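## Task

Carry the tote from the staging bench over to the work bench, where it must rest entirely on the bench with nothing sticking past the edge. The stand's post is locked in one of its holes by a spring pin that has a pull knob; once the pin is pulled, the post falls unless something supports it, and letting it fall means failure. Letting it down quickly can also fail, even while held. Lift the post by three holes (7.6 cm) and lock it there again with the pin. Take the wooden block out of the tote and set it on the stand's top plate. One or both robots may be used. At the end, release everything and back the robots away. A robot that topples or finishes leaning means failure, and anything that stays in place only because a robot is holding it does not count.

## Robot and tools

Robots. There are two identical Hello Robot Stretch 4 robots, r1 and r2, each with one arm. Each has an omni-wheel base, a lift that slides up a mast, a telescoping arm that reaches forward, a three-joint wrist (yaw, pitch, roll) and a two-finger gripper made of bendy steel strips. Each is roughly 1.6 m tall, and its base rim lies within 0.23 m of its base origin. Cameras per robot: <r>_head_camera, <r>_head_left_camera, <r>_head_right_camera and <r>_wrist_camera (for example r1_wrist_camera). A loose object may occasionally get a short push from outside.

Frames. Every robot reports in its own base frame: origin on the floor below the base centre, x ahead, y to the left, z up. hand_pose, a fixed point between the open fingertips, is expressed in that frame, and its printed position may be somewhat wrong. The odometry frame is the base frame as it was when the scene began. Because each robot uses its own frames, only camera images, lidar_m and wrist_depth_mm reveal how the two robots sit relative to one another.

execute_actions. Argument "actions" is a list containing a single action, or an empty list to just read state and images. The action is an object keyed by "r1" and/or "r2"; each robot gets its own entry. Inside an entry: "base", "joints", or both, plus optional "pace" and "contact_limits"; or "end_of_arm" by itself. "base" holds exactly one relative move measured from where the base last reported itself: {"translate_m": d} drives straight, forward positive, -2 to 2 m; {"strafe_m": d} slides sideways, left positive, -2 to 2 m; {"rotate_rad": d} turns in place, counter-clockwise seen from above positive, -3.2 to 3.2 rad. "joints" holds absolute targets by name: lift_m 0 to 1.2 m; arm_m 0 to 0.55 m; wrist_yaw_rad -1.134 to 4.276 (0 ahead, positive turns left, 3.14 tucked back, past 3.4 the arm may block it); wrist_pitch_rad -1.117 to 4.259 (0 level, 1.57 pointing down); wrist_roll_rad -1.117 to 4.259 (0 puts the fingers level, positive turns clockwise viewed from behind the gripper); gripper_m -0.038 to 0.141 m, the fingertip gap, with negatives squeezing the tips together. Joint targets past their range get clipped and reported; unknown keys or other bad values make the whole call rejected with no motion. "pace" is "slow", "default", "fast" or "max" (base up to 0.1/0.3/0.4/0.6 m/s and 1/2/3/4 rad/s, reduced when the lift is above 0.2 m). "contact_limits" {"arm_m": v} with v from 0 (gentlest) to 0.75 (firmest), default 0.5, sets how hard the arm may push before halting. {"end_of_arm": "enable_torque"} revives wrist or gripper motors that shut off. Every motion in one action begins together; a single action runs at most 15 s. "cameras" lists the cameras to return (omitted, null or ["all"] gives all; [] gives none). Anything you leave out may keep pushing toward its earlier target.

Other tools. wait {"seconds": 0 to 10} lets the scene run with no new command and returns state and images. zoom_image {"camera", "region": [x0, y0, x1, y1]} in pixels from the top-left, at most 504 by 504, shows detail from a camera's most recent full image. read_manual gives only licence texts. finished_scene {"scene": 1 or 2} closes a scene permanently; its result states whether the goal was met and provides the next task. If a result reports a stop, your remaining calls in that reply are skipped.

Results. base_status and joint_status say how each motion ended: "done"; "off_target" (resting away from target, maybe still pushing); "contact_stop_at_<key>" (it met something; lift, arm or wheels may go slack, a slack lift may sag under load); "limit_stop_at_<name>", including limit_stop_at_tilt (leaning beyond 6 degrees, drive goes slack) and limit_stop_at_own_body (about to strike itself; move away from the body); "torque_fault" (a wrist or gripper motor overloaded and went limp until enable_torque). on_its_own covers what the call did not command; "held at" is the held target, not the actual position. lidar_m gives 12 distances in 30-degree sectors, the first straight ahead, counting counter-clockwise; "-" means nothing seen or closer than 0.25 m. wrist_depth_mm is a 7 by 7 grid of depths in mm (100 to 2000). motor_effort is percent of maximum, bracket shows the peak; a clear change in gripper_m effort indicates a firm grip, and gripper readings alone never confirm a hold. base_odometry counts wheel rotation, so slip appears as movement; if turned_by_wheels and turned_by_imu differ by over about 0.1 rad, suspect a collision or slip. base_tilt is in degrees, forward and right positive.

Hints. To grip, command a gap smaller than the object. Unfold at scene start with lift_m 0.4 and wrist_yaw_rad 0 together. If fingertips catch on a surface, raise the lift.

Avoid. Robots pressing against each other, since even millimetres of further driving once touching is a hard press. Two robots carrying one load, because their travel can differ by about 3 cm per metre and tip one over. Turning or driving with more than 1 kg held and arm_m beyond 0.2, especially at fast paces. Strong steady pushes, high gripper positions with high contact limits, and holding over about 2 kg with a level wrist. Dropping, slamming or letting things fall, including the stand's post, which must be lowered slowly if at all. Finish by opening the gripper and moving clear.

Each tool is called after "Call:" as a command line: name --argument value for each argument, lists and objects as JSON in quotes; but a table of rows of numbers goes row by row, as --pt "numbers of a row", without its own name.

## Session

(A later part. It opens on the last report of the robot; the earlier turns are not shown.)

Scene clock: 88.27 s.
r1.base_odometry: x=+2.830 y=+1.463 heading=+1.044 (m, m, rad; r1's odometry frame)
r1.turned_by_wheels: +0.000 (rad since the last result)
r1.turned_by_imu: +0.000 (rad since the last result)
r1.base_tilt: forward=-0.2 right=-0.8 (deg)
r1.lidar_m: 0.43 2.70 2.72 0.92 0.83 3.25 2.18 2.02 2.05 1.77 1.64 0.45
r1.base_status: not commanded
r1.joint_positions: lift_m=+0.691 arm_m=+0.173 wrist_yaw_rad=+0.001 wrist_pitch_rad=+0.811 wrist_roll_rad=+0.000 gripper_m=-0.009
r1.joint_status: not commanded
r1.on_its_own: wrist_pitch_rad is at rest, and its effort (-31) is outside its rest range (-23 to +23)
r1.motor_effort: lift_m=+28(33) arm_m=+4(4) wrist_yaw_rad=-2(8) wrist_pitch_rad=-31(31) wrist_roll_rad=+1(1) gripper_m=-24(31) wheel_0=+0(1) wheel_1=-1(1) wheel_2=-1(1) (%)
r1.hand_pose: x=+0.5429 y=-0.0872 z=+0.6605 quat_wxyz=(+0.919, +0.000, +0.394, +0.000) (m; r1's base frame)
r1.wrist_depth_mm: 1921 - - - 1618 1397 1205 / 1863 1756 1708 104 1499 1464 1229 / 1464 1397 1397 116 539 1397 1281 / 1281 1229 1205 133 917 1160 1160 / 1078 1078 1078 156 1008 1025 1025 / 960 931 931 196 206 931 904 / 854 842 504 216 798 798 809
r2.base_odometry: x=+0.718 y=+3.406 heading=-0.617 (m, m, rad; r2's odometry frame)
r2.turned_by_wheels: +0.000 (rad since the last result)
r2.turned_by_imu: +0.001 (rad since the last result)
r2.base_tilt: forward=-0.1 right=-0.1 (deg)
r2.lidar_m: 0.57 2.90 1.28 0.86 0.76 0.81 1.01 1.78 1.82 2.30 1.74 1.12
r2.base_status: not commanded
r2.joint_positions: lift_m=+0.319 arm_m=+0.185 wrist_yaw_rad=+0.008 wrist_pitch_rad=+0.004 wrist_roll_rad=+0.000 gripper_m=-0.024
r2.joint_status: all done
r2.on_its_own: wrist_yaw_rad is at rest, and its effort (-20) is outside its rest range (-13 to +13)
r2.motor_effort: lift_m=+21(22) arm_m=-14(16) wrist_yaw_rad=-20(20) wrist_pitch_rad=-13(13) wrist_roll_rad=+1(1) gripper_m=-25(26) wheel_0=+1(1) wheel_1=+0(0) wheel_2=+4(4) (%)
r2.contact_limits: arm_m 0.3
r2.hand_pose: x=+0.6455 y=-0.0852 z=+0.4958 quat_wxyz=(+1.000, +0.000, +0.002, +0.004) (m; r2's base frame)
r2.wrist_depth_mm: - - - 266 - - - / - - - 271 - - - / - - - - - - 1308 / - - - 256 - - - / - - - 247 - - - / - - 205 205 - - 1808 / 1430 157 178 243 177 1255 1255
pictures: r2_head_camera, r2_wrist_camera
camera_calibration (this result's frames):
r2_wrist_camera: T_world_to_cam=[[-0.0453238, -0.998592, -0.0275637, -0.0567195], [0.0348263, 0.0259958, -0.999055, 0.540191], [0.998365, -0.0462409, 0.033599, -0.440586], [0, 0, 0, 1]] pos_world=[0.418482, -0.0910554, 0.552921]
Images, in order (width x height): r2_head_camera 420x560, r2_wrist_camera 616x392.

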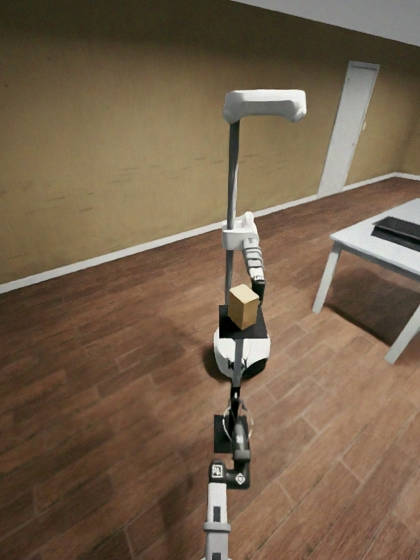

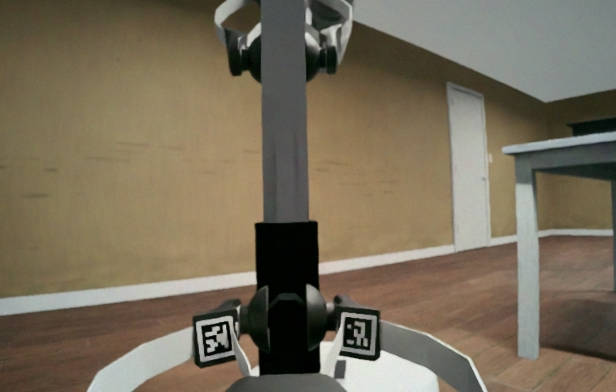

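Call:
execute_actions --actions '[{"r1":{"joints":{"lift_m":0.703},"pace":"slow"}}]' --cameras '["r2_wrist_camera"]'

Scene clock: 90.10 s.
r1.base_odometry: x=+2.830 y=+1.463 heading=+1.044 (m, m, rad; r1's odometry frame)
r1.turned_by_wheels: +0.000 (rad since the last result)
r1.turned_by_imu: +0.001 (rad since the last result)
r1.base_tilt: forward=-0.3 right=-0.8 (deg)
r1.lidar_m: 0.44 2.71 2.73 0.90 0.81 3.24 2.17 2.02 2.04 1.78 1.62 0.47
r1.base_status: not commanded
r1.joint_positions: lift_m=+0.702 arm_m=+0.173 wrist_yaw_rad=+0.001 wrist_pitch_rad=+0.811 wrist_roll_rad=+0.000 gripper_m=-0.009
r1.joint_status: all done
r1.on_its_own: wrist_pitch_rad is at rest, and its effort (-32) is outside its rest range (-23 to +23)
r1.motor_effort: lift_m=+29(25) arm_m=+5(5) wrist_yaw_rad=-3(2) wrist_pitch_rad=-32(29) wrist_roll_rad=+1(1) gripper_m=-26(28) wheel_0=+1(1) wheel_1=+0(1) wheel_2=-1(1) (%)
r1.hand_pose: x=+0.5429 y=-0.0872 z=+0.6714 quat_wxyz=(+0.919, +0.000, +0.394, +0.000) (m; r1's base frame)
r1.wrist_depth_mm: 1863 - - - 1576 1397 1182 / 1808 1808 1756 104 1537 1537 1255 / 1537 1464 1464 116 549 1366 1255 / 1255 1255 1205 133 931 1182 1160 / 1078 1078 1078 156 1008 1060 1042 / 960 960 946 196 206 917 917 / 878 854 512 216 809 809 820
r2.base_odometry: x=+0.718 y=+3.406 heading=-0.617 (m, m, rad; r2's odometry frame)
r2.turned_by_wheels: +0.000 (rad since the last result)
r2.turned_by_imu: +0.001 (rad since the last result)
r2.base_tilt: forward=-0.1 right=+0.0 (deg)
r2.lidar_m: 0.58 2.90 1.27 0.86 0.77 0.80 1.04 1.80 1.84 2.32 1.70 1.13
r2.base_status: not commanded
r2.joint_positions: lift_m=+0.319 arm_m=+0.185 wrist_yaw_rad=+0.008 wrist_pitch_rad=+0.004 wrist_roll_rad=+0.000 gripper_m=-0.024
r2.joint_status: not commanded
r2.on_its_own: wrist_yaw_rad is at rest, and its effort (-20) is outside its rest range (-13 to +13)
r2.motor_effort: lift_m=+22(22) arm_m=-14(14) wrist_yaw_rad=-20(20) wrist_pitch_rad=-12(12) wrist_roll_rad=+1(1) gripper_m=-20(25) wheel_0=+1(1) wheel_1=+0(0) wheel_2=+4(4) (%)
r2.hand_pose: x=+0.6455 y=-0.0852 z=+0.4958 quat_wxyz=(+1.000, +0.000, +0.002, +0.004) (m; r2's base frame)
r2.wrist_depth_mm: - - - 265 - - - / - - - 976 - - - / - - - - - - 1281 / - - - 257 - - - / - - - 248 - - - / - - 205 205 - - 1863 / 1430 158 178 244 177 1281 1281
pictures: r2_wrist_camera
camera_calibration (this result's frames):
r2_wrist_camera: T_world_to_cam=[[-0.0453236, -0.998592, -0.0275637, -0.0567197], [0.0348261, 0.0259958, -0.999055, 0.540191], [0.998365, -0.0462407, 0.0335989, -0.440583], [0, 0, 0, 1]] pos_world=[0.41848, -0.0910554, 0.55292]
Images, in order (width x height): r2_wrist_camera 616x392.

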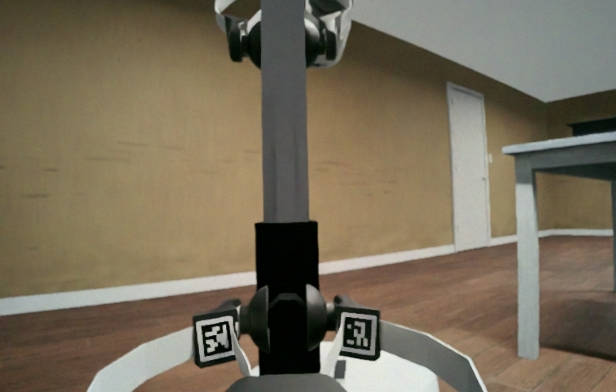

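Call:
execute_actions --actions '[{"r1":{"joints":{"lift_m":0.722},"pace":"slow"}}]' --cameras '[]'

Scene clock: 91.13 s.
r1.base_odometry: x=+2.830 y=+1.463 heading=+1.044 (m, m, rad; r1's odometry frame)
r1.turned_by_wheels: +0.000 (rad since the last result)
r1.turned_by_imu: +0.000 (rad since the last result)
r1.base_tilt: forward=-0.2 right=-1.1 (deg)
r1.lidar_m: 0.45 2.71 2.74 0.90 0.83 3.25 2.19 2.01 2.07 1.75 1.64 0.45
r1.base_status: not commanded
r1.joint_positions: lift_m=+0.721 arm_m=+0.173 wrist_yaw_rad=+0.001 wrist_pitch_rad=+0.811 wrist_roll_rad=+0.000 gripper_m=-0.009
r1.joint_status: all done
r1.on_its_own: wrist_pitch_rad is at rest, and its effort (-31) is outside its rest range (-23 to +23)
r1.motor_effort: lift_m=+29(28) arm_m=+5(4) wrist_yaw_rad=-2(3) wrist_pitch_rad=-31(32) wrist_roll_rad=+1(1) gripper_m=-28(27) wheel_0=+1(1) wheel_1=-1(0) wheel_2=-1(1) (%)
r1.hand_pose: x=+0.5429 y=-0.0872 z=+0.6904 quat_wxyz=(+0.919, +0.000, +0.394, +0.000) (m; r1's base frame)
r1.wrist_depth_mm: 1921 - - - 1576 1366 1182 / 1921 1863 1808 104 1576 1499 1229 / 1537 1499 1464 116 559 1397 1308 / 1281 1281 1255 133 931 1229 1182 / 1118 1098 1098 156 1025 1042 1042 / 976 991 960 196 206 931 917 / 891 891 517 216 820 820 842
r2.base_odometry: x=+0.718 y=+3.406 heading=-0.617 (m, m, rad; r2's odometry frame)
r2.turned_by_wheels: +0.000 (rad since the last result)
r2.turned_by_imu: +0.000 (rad since the last result)
r2.base_tilt: forward=-0.4 right=+0.0 (deg)
r2.lidar_m: 0.56 2.89 1.30 0.86 0.77 0.78 1.03 1.79 1.83 2.30 1.71 1.10
r2.base_status: not commanded
r2.joint_positions: lift_m=+0.319 arm_m=+0.185 wrist_yaw_rad=+0.008 wrist_pitch_rad=+0.004 wrist_roll_rad=+0.000 gripper_m=-0.024
r2.joint_status: not commanded
r2.on_its_own: wrist_yaw_rad is at rest, and its effort (-21) is outside its rest range (-13 to +13)
r2.motor_effort: lift_m=+21(22) arm_m=-14(14) wrist_yaw_rad=-21(19) wrist_pitch_rad=-12(13) wrist_roll_rad=+1(1) gripper_m=-25(23) wheel_0=+1(1) wheel_1=+0(0) wheel_2=+4(4) (%)
r2.hand_pose: x=+0.6455 y=-0.0852 z=+0.4958 quat_wxyz=(+1.000, +0.000, +0.002, +0.004) (m; r2's base frame)
r2.wrist_depth_mm: - - - 270 - - - / - - - - - - - / - - - - - - 1308 / - - - 256 - - - / - - - 247 - - - / - - 205 206 - 1983 1863 / 1464 157 179 244 176 1255 1255
pictures: none
No camera images: the call's "cameras" was empty. Leave "cameras" out to get every camera's image.

Call:
execute_actions --actions '[{"r1":{"joints":{"lift_m":0.754},"pace":"slow"}}]' --cameras '[]'

Call:
execute_actions --actions '[{"r2":{"joints":{"gripper_m":0.07}}}]' --cameras '["r2_wrist_camera"]'

Call:
execute_actions --actions '[{"r1":{"joints":{"lift_m":0.760},"pace":"slow"}}]' --cameras '["r2_wrist_camera"]'

Call:
execute_actions --actions '[{"r1":{"joints":{"lift_m":0.765},"pace":"slow"}}]' --cameras '["r2_wrist_camera"]'

Scene clock: 92.53 s.
r1.base_odometry: x=+2.830 y=+1.463 heading=+1.044 (m, m, rad; r1's odometry frame)
r1.turned_by_wheels: +0.000 (rad since the last result)
r1.turned_by_imu: +0.000 (rad since the last result)
r1.base_tilt: forward=-0.4 right=-1.0 (deg)
r1.lidar_m: 0.42 2.68 2.72 0.92 0.85 3.23 2.18 2.00 2.05 1.79 1.63 0.47
r1.base_status: not commanded
r1.joint_positions: lift_m=+0.753 arm_m=+0.173 wrist_yaw_rad=+0.001 wrist_pitch_rad=+0.811 wrist_roll_rad=+0.000 gripper_m=-0.009
r1.joint_status: all done
r1.on_its_own: wrist_pitch_rad is at rest, and its effort (-29) is outside its rest range (-23 to +23)
r1.motor_effort: lift_m=+29(34) arm_m=+4(5) wrist_yaw_rad=-2(2) wrist_pitch_rad=-29(29) wrist_roll_rad=+1(1) gripper_m=-27(26) wheel_0=+1(1) wheel_1=+0(1) wheel_2=-1(1) (%)
r1.hand_pose: x=+0.5429 y=-0.0872 z=+0.7224 quat_wxyz=(+0.919, +0.000, +0.394, +0.000) (m; r1's base frame)
r1.wrist_depth_mm: 1863 - - - 1618 1397 1182 / 1921 1863 1863 104 1618 1464 1205 / 1576 1576 1537 116 1060 1397 1308 / 1336 1336 1281 133 991 1255 1229 / 1138 1138 1138 156 1042 1078 1078 / 1008 1025 976 196 206 976 960 / 917 904 530 215 854 866 866
r2.base_odometry: x=+0.718 y=+3.406 heading=-0.617 (m, m, rad; r2's odometry frame)
r2.turned_by_wheels: +0.000 (rad since the last result)
r2.turned_by_imu: +0.001 (rad since the last result)
r2.base_tilt: forward=-0.1 right=+0.0 (deg)
r2.lidar_m: 0.57 2.91 1.29 0.85 0.76 0.80 1.04 1.79 1.83 2.30 1.70 1.10
r2.base_status: not commanded
r2.joint_positions: lift_m=+0.319 arm_m=+0.185 wrist_yaw_rad=+0.008 wrist_pitch_rad=+0.004 wrist_roll_rad=+0.000 gripper_m=-0.024
r2.joint_status: not commanded
r2.on_its_own: wrist_yaw_rad is at rest, and its effort (-21) is outside its rest range (-13 to +13)
r2.motor_effort: lift_m=+22(21) arm_m=-14(14) wrist_yaw_rad=-21(20) wrist_pitch_rad=-13(12) wrist_roll_rad=+1(1) gripper_m=-22(23) wheel_0=+1(1) wheel_1=+0(0) wheel_2=+4(4) (%)
r2.hand_pose: x=+0.6455 y=-0.0852 z=+0.4958 quat_wxyz=(+1.000, +0.000, +0.002, +0.004) (m; r2's base frame)
r2.wrist_depth_mm: - - - 842 - - - / - - - - - - - / - - - - - - 1255 / - - - 256 - - - / - - - 247 - - - / - - 204 205 - 1921 1808 / 1464 156 179 243 177 1255 1308
pictures: none
No camera images: the call's "cameras" was empty. Leave "cameras" out to get every camera's image.

Scene clock: 94.20 s.
r1.base_odometry: x=+2.830 y=+1.463 heading=+1.044 (m, m, rad; r1's odometry frame)
r1.turned_by_wheels: +0.000 (rad since the last result)
r1.turned_by_imu: +0.001 (rad since the last result)
r1.base_tilt: forward=-0.5 right=-1.0 (deg)
r1.lidar_m: 0.46 2.68 2.73 0.92 0.85 3.24 2.19 2.00 2.07 1.77 1.65 0.46
r1.base_status: not commanded
r1.joint_positions: lift_m=+0.753 arm_m=+0.173 wrist_yaw_rad=+0.001 wrist_pitch_rad=+0.811 wrist_roll_rad=+0.000 gripper_m=-0.009
r1.joint_status: not commanded
r1.on_its_own: wrist_pitch_rad is at rest, and its effort (-30) is outside its rest range (-23 to +23)
r1.motor_effort: lift_m=+29(29) arm_m=+5(5) wrist_yaw_rad=-2(3) wrist_pitch_rad=-30(30) wrist_roll_rad=+1(1) gripper_m=-25(28) wheel_0=+1(1) wheel_1=-1(1) wheel_2=-1(1) (%)
r1.hand_pose: x=+0.5429 y=-0.0872 z=+0.7224 quat_wxyz=(+0.919, +0.000, +0.394, +0.000) (m; r1's base frame)
r1.wrist_depth_mm: 1863 - - - 1661 1336 1205 / 1921 1921 1756 104 1618 1499 1281 / 1618 1618 1464 116 1078 1464 1308 / 1336 1336 1336 133 976 1255 1229 / 1138 1138 1138 156 1042 1098 1060 / 1008 1025 976 196 205 960 946 / 931 891 535 216 413 854 878
r2.base_odometry: x=+0.718 y=+3.406 heading=-0.617 (m, m, rad; r2's odometry frame)
r2.turned_by_wheels: +0.000 (rad since the last result)
r2.turned_by_imu: +0.001 (rad since the last result)
r2.base_tilt: forward=-0.2 right=+0.0 (deg)
r2.lidar_m: 0.58 2.89 1.28 0.84 0.77 0.79 1.04 1.80 1.81 2.29 1.71 1.13
r2.base_status: not commanded
r2.joint_positions: lift_m=+0.319 arm_m=+0.184 wrist_yaw_rad=+0.001 wrist_pitch_rad=+0.002 wrist_roll_rad=+0.000 gripper_m=+0.070
r2.joint_status: all done
r2.motor_effort: lift_m=+22(21) arm_m=-5(14) wrist_yaw_rad=+0(21) wrist_pitch_rad=-7(12) wrist_roll_rad=+1(1) gripper_m=-2(23) wheel_0=+0(1) wheel_1=+0(0) wheel_2=+3(4) (%)
r2.hand_pose: x=+0.6433 y=-0.0873 z=+0.4963 quat_wxyz=(+1.000, +0.000, +0.001, +0.000) (m; r2's base frame)
r2.wrist_depth_mm: - - - 866 - - - / - - - - - - - / - - - - - - 1308 / - - - - - - - / - - - 249 - - - / - - 247 248 216 - 1921 / 1430 1281 517 247 759 1308 1308
pictures: r2_wrist_camera
camera_calibration (this result's frames):
r2_wrist_camera: T_world_to_cam=[[-0.0525121, -0.998237, -0.0276503, -0.0541985], [0.0366449, 0.0257437, -0.998997, 0.539572], [0.997948, -0.0534727, 0.0352285, -0.439654], [0, 0, 0, 1]] pos_world=[0.416133, -0.091503, 0.553021]
Images, in order (width x height): r2_wrist_camera 616x392.

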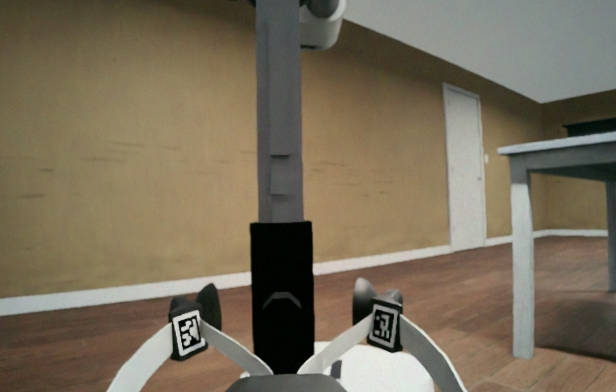

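Scene clock: 94.83 s.
r1.base_odometry: x=+2.830 y=+1.463 heading=+1.044 (m, m, rad; r1's odometry frame)
r1.turned_by_wheels: +0.000 (rad since the last result)
r1.turned_by_imu: +0.000 (rad since the last result)
r1.base_tilt: forward=-0.2 right=-0.9 (deg)
r1.lidar_m: 0.42 2.69 2.73 0.91 0.83 3.27 2.20 2.02 2.05 1.77 1.62 0.48
r1.base_status: not commanded
r1.joint_positions: lift_m=+0.759 arm_m=+0.173 wrist_yaw_rad=+0.002 wrist_pitch_rad=+0.811 wrist_roll_rad=+0.000 gripper_m=-0.009
r1.joint_status: all done
r1.on_its_own: wrist_pitch_rad is at rest, and its effort (-28) is outside its rest range (-23 to +23)
r1.motor_effort: lift_m=+31(35) arm_m=+4(4) wrist_yaw_rad=-5(6) wrist_pitch_rad=-28(30) wrist_roll_rad=+1(1) gripper_m=-26(29) wheel_0=+1(1) wheel_1=-1(1) wheel_2=+0(1) (%)
r1.hand_pose: x=+0.5430 y=-0.0870 z=+0.7283 quat_wxyz=(+0.919, -0.001, +0.394, +0.001) (m; r1's base frame)
r1.wrist_depth_mm: 1921 - - - 1708 1397 1205 / 1983 1863 1863 104 1661 1464 1229 / 1576 1576 1499 116 1060 1464 1308 / 1336 1308 1336 133 960 1255 1229 / 1182 1160 1138 156 1042 1098 1078 / 1025 1025 991 196 207 976 960 / 946 904 539 216 418 854 878
r2.base_odometry: x=+0.718 y=+3.406 heading=-0.617 (m, m, rad; r2's odometry frame)
r2.turned_by_wheels: +0.000 (rad since the last result)
r2.turned_by_imu: +0.000 (rad since the last result)
r2.base_tilt: forward=-0.4 right=+0.2 (deg)
r2.lidar_m: 0.57 2.89 1.29 0.86 0.75 0.79 1.01 1.79 1.84 2.31 1.72 1.12
r2.base_status: not commanded
r2.joint_positions: lift_m=+0.319 arm_m=+0.184 wrist_yaw_rad=+0.001 wrist_pitch_rad=+0.002 wrist_roll_rad=+0.000 gripper_m=+0.070
r2.joint_status: not commanded
r2.motor_effort: lift_m=+22(22) arm_m=-5(5) wrist_yaw_rad=+1(1) wrist_pitch_rad=-8(7) wrist_roll_rad=+1(1) gripper_m=+1(2) wheel_0=+1(1) wheel_1=+0(0) wheel_2=+3(3) (%)
r2.hand_pose: x=+0.6433 y=-0.0873 z=+0.4963 quat_wxyz=(+1.000, +0.000, +0.001, +0.000) (m; r2's base frame)
r2.wrist_depth_mm: - - - 842 - - - / - - - - - - - / - - - - - - 1281 / - - - - - - - / - - - 249 - - - / - - 247 249 216 - 1921 / 1430 1255 521 246 759 1336 1308
pictures: r2_wrist_camera
camera_calibration (this result's frames):
r2_wrist_camera: T_world_to_cam=[[-0.0525122, -0.998237, -0.0276503, -0.0541984], [0.036645, 0.0257437, -0.998997, 0.539572], [0.997948, -0.0534728, 0.0352285, -0.439654], [0, 0, 0, 1]] pos_world=[0.416133, -0.091503, 0.553021]
Images, in order (width x height): r2_wrist_camera 616x392.

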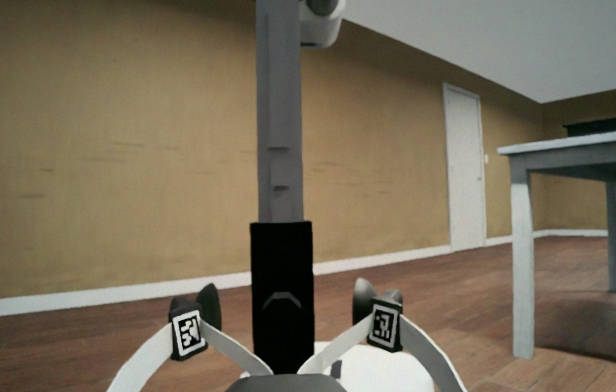

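Scene clock: 95.43 s.
r1.base_odometry: x=+2.830 y=+1.463 heading=+1.044 (m, m, rad; r1's odometry frame)
r1.turned_by_wheels: +0.000 (rad since the last result)
r1.turned_by_imu: +0.000 (rad since the last result)
r1.base_tilt: forward=-0.2 right=-1.0 (deg)
r1.lidar_m: 0.43 2.70 2.73 0.89 0.82 3.26 2.19 2.01 2.04 1.78 1.64 0.44
r1.base_status: not commanded
r1.joint_positions: lift_m=+0.764 arm_m=+0.173 wrist_yaw_rad=+0.001 wrist_pitch_rad=+0.811 wrist_roll_rad=+0.000 gripper_m=-0.009
r1.joint_status: all done
r1.on_its_own: wrist_pitch_rad is at rest, and its effort (-32) is outside its rest range (-23 to +23)
r1.motor_effort: lift_m=+28(34) arm_m=+4(4) wrist_yaw_rad=-3(5) wrist_pitch_rad=-32(31) wrist_roll_rad=+1(1) gripper_m=-26(26) wheel_0=+1(1) wheel_1=+0(1) wheel_2=+0(0) (%)
r1.hand_pose: x=+0.5429 y=-0.0872 z=+0.7334 quat_wxyz=(+0.919, +0.000, +0.394, +0.001) (m; r1's base frame)
r1.wrist_depth_mm: 1921 - - - 1618 1366 1182 / 1983 1921 1863 104 1618 1499 1205 / 1661 1576 1537 116 1098 1464 1308 / 1366 1366 1281 133 960 1229 1229 / 1160 1160 1160 156 1060 1098 1078 / 1042 1025 991 195 206 960 976 / 931 917 539 216 418 854 878
r2.base_odometry: x=+0.718 y=+3.406 heading=-0.617 (m, m, rad; r2's odometry frame)
r2.turned_by_wheels: +0.000 (rad since the last result)
r2.turned_by_imu: +0.000 (rad since the last result)
r2.base_tilt: forward=-0.1 right=-0.1 (deg)
r2.lidar_m: 0.58 2.90 1.30 0.85 0.78 0.79 1.02 1.79 1.81 2.29 1.69 1.11
r2.base_status: not commanded
r2.joint_positions: lift_m=+0.319 arm_m=+0.184 wrist_yaw_rad=+0.001 wrist_pitch_rad=+0.002 wrist_roll_rad=+0.000 gripper_m=+0.070
r2.joint_status: not commanded
r2.motor_effort: lift_m=+22(22) arm_m=-5(5) wrist_yaw_rad=+0(1) wrist_pitch_rad=-7(8) wrist_roll_rad=+1(1) gripper_m=-7(3) wheel_0=+1(1) wheel_1=+0(0) wheel_2=+3(3) (%)
r2.hand_pose: x=+0.6433 y=-0.0873 z=+0.4963 quat_wxyz=(+1.000, +0.000, +0.001, +0.000) (m; r2's base frame)
r2.wrist_depth_mm: - - - 854 - - - / - - - - - - - / - - - - - - 1255 / - - - - - - - / - - - 249 - - - / - - 247 248 216 - - / 1430 1281 521 247 759 1308 1308
pictures: r2_wrist_camera
camera_calibration (this result's frames):
r2_wrist_camera: T_world_to_cam=[[-0.0525122, -0.998237, -0.0276506, -0.0541983], [0.036645, 0.0257439, -0.998997, 0.539572], [0.997948, -0.0534727, 0.0352286, -0.439654], [0, 0, 0, 1]] pos_world=[0.416133, -0.091503, 0.553021]
Images, in order (width x height): r2_wrist_camera 616x392.

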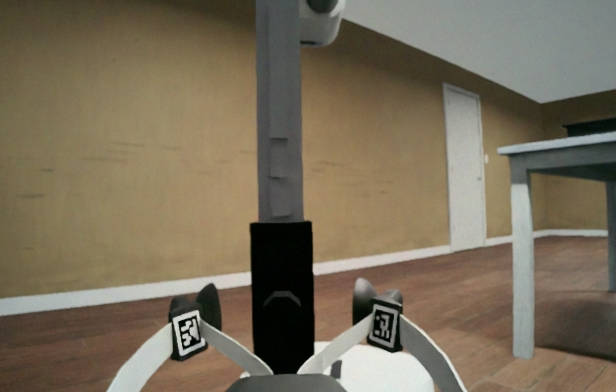

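Call:
execute_actions --actions '[{"r1":{"joints":{"lift_m":0.755},"pace":"slow"}}]' --cameras '["r2_wrist_camera"]'

Scene clock: 96.33 s.
r1.base_odometry: x=+2.830 y=+1.463 heading=+1.044 (m, m, rad; r1's odometry frame)
r1.turned_by_wheels: +0.000 (rad since the last result)
r1.turned_by_imu: +0.000 (rad since the last result)
r1.base_tilt: forward=-0.5 right=-1.0 (deg)
r1.lidar_m: 0.43 2.70 2.74 0.91 0.84 3.26 2.18 2.01 2.04 1.79 1.65 0.47
r1.base_status: not commanded
r1.joint_positions: lift_m=+0.756 arm_m=+0.173 wrist_yaw_rad=-0.003 wrist_pitch_rad=+0.807 wrist_roll_rad=+0.000 gripper_m=-0.009
r1.joint_status: all done
r1.motor_effort: lift_m=+12(30) arm_m=+5(4) wrist_yaw_rad=+9(10) wrist_pitch_rad=-18(32) wrist_roll_rad=+2(2) gripper_m=-20(26) wheel_0=+1(1) wheel_1=-1(1) wheel_2=-3(3) (%)
r1.hand_pose: x=+0.5434 y=-0.0880 z=+0.7256 quat_wxyz=(+0.920, +0.000, +0.392, -0.001) (m; r1's base frame)
r1.wrist_depth_mm: 1863 - - - 1618 1366 1160 / 1921 1921 1863 104 1661 1430 1229 / 1618 1576 1537 116 1430 1430 1308 / 1366 1336 1308 132 976 1281 1281 / 1160 1182 1182 154 1078 1098 1098 / 1025 1025 1025 193 206 976 976 / 946 904 298 216 296 878 878
r2.base_odometry: x=+0.718 y=+3.406 heading=-0.617 (m, m, rad; r2's odometry frame)
r2.turned_by_wheels: +0.000 (rad since the last result)
r2.turned_by_imu: +0.000 (rad since the last result)
r2.base_tilt: forward=-0.1 right=+0.0 (deg)
r2.lidar_m: 0.59 2.89 1.29 0.84 0.77 0.78 1.03 1.79 1.81 2.31 1.69 1.13
r2.base_status: not commanded
r2.joint_positions: lift_m=+0.319 arm_m=+0.184 wrist_yaw_rad=+0.001 wrist_pitch_rad=+0.002 wrist_roll_rad=+0.000 gripper_m=+0.070
r2.joint_status: not commanded
r2.motor_effort: lift_m=+22(22) arm_m=-5(5) wrist_yaw_rad=+2(0) wrist_pitch_rad=-8(8) wrist_roll_rad=+1(1) gripper_m=-1(1) wheel_0=+1(1) wheel_1=+0(0) wheel_2=+3(3) (%)
r2.hand_pose: x=+0.6433 y=-0.0873 z=+0.4963 quat_wxyz=(+1.000, +0.000, +0.001, +0.000) (m; r2's base frame)
r2.wrist_depth_mm: - - - 831 - - - / - - - - - - - / - - - - - - 1281 / - - - - - - - / - - - 249 - - - / - - 246 248 216 - 1921 / 1430 1255 521 247 759 1308 1336
pictures: r2_wrist_camera
camera_calibration (this result's frames):
r2_wrist_camera: T_world_to_cam=[[-0.0525121, -0.998237, -0.0276504, -0.0541985], [0.036645, 0.0257437, -0.998997, 0.539572], [0.997948, -0.0534726, 0.0352286, -0.439654], [0, 0, 0, 1]] pos_world=[0.416133, -0.091503, 0.553021]
Images, in order (width x height): r2_wrist_camera 616x392.

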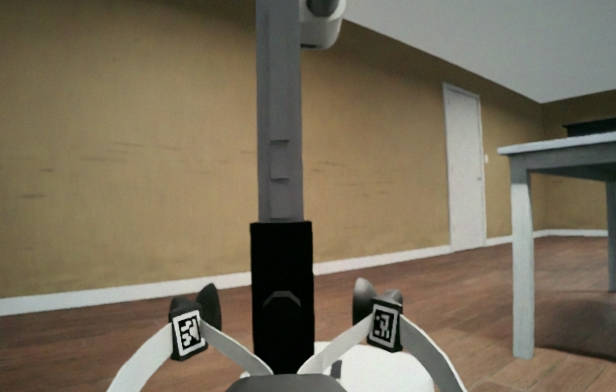

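Locked. Release, easing the arm back as the fingers extend.

Call:
execute_actions --actions '[{"r1":{"joints":{"gripper_m":0.09,"lift_m":0.761,"arm_m":0.167}},"r2":{"joints":{"arm_m":0.005},"base":{"translate_m":-0.25}}}]' --cameras '[]'

Call:
execute_actions --actions '[{"r1":{"joints":{"arm_m":0.005},"base":{"translate_m":-0.3},"pace":"fast"}}]' --cameras '["r2_head_camera","r1_head_left_camera"]'

Scene clock: 98.83 s.
r1.base_odometry: x=+2.830 y=+1.463 heading=+1.044 (m, m, rad; r1's odometry frame)
r1.turned_by_wheels: +0.000 (rad since the last result)
r1.turned_by_imu: +0.001 (rad since the last result)
r1.base_tilt: forward=-0.4 right=-1.0 (deg)
r1.lidar_m: 0.45 2.71 2.74 0.92 0.83 3.26 2.17 2.03 2.06 1.78 1.64 0.46
r1.base_status: not commanded
r1.joint_positions: lift_m=+0.761 arm_m=+0.168 wrist_yaw_rad=+0.000 wrist_pitch_rad=+0.802 wrist_roll_rad=+0.000 gripper_m=+0.090
r1.joint_status: all done
r1.motor_effort: lift_m=+23(28) arm_m=-5(12) wrist_yaw_rad=+0(12) wrist_pitch_rad=-4(18) wrist_roll_rad=+2(2) gripper_m=-2(29) wheel_0=+0(1) wheel_1=+0(1) wheel_2=+1(3) (%)
r1.hand_pose: x=+0.5394 y=-0.0874 z=+0.7316 quat_wxyz=(+0.921, +0.000, +0.390, +0.000) (m; r1's base frame)
r1.wrist_depth_mm: 1863 - - - 1708 1366 1160 / - - 1921 107 1756 1464 1205 / 1618 1618 1537 121 1229 1464 1336 / 1397 1336 1336 138 1255 1308 1255 / 1182 1182 1160 160 1118 1118 1118 / 1025 1042 219 200 960 976 991 / 931 917 891 156 878 866 891
r2.base_odometry: x=+0.514 y=+3.551 heading=-0.618 (m, m, rad; r2's odometry frame)
r2.turned_by_wheels: +0.000 (rad since the last result)
r2.turned_by_imu: +0.001 (rad since the last result)
r2.base_tilt: forward=-0.2 right=+0.0 (deg)
r2.lidar_m: 0.85 3.11 1.04 0.69 0.63 0.64 0.82 1.58 1.63 2.08 2.63 1.89
r2.base_status: done
r2.joint_positions: lift_m=+0.319 arm_m=+0.006 wrist_yaw_rad=+0.000 wrist_pitch_rad=+0.002 wrist_roll_rad=+0.000 gripper_m=+0.070
r2.joint_status: all done
r2.motor_effort: lift_m=+21(21) arm_m=-7(9) wrist_yaw_rad=+1(1) wrist_pitch_rad=-8(8) wrist_roll_rad=+1(1) gripper_m=-3(2) wheel_0=-5(10) wheel_1=-2(9) wheel_2=+2(15) (%)
r2.hand_pose: x=+0.4657 y=-0.0874 z=+0.4962 quat_wxyz=(+1.000, +0.000, +0.001, +0.000) (m; r2's base frame)
r2.wrist_depth_mm: - - - 904 - - - / - - - 1336 - - - / - - - - - - 1661 / - - - - - - - / - - - - - - - / - - 1808 1205 216 1983 1983 / 1464 1255 1281 661 1025 1308 1308
pictures: none
No camera images: the call's "cameras" was empty. Leave "cameras" out to get every camera's image.

Scene clock: 100.93 s.
r1.base_odometry: x=+2.679 y=+1.203 heading=+1.044 (m, m, rad; r1's odometry frame)
r1.turned_by_wheels: +0.000 (rad since the last result)
r1.turned_by_imu: +0.002 (rad since the last result)
r1.base_tilt: forward=-0.3 right=-1.0 (deg)
r1.lidar_m: 0.74 2.95 1.08 0.69 0.71 2.87 1.91 1.76 1.79 1.98 1.82 1.85
r1.base_status: done
r1.joint_positions: lift_m=+0.761 arm_m=+0.006 wrist_yaw_rad=+0.000 wrist_pitch_rad=+0.802 wrist_roll_rad=+0.000 gripper_m=+0.090
r1.joint_status: all done
r1.motor_effort: lift_m=+23(23) arm_m=-6(2) wrist_yaw_rad=+0(1) wrist_pitch_rad=-6(5) wrist_roll_rad=+1(1) gripper_m=-1(4) wheel_0=+0(4) wheel_1=+1(6) wheel_2=-2(9) (%)
r1.hand_pose: x=+0.3777 y=-0.0874 z=+0.7317 quat_wxyz=(+0.921, +0.000, +0.390, +0.000) (m; r1's base frame)
r1.wrist_depth_mm: - - - - - 1661 1397 / - - 1921 1499 1708 1708 1464 / 1618 1576 1537 1499 1499 1499 1499 / 1397 1366 1366 1308 1308 1281 1281 / 1182 1138 1160 1160 1118 1138 1118 / 1042 1025 218 1008 976 991 991 / 960 917 878 156 891 878 904
r2.base_odometry: x=+0.514 y=+3.551 heading=-0.618 (m, m, rad; r2's odometry frame)
r2.turned_by_wheels: +0.000 (rad since the last result)
r2.turned_by_imu: +0.001 (rad since the last result)
r2.base_tilt: forward=-0.2 right=-0.1 (deg)
r2.lidar_m: 0.81 3.12 1.06 0.68 0.62 0.64 0.84 1.60 1.62 2.07 2.62 1.89
r2.base_status: not commanded
r2.joint_positions: lift_m=+0.319 arm_m=+0.006 wrist_yaw_rad=+0.000 wrist_pitch_rad=+0.002 wrist_roll_rad=+0.000 gripper_m=+0.070
r2.joint_status: not commanded
r2.motor_effort: lift_m=+21(22) arm_m=-7(7) wrist_yaw_rad=+2(2) wrist_pitch_rad=-8(7) wrist_roll_rad=+1(1) gripper_m=-5(1) wheel_0=-4(5) wheel_1=-2(2) wheel_2=+2(2) (%)
r2.hand_pose: x=+0.4657 y=-0.0874 z=+0.4962 quat_wxyz=(+1.000, +0.000, +0.001, +0.000) (m; r2's base frame)
r2.wrist_depth_mm: - - - - - - - / - - - - - - - / - - - - - - 1756 / - - - - - - - / - - - - - - - / - - 1756 1366 216 1983 1983 / 1397 1281 1255 661 1205 1308 1336
pictures: r1_head_left_camera, r2_head_camera
Images, in order (width x height): r1_head_left_camera 420x672, r2_head_camera 420x560.

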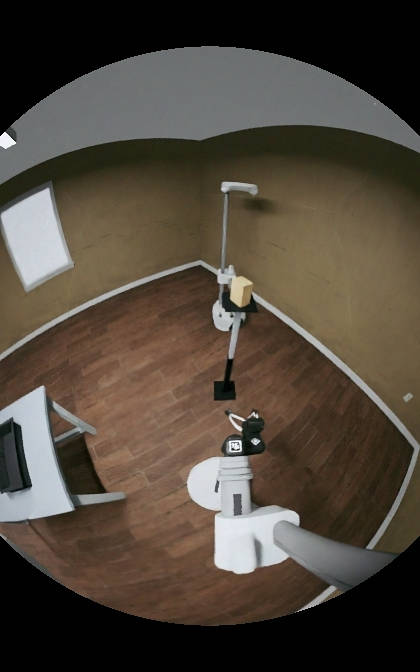

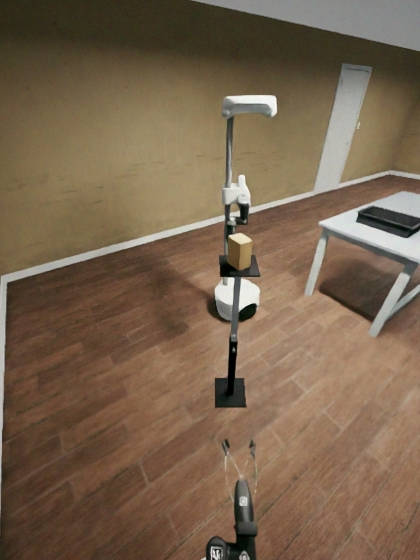

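Call:
finished_scene --scene 2

The scene is finished: the task was done.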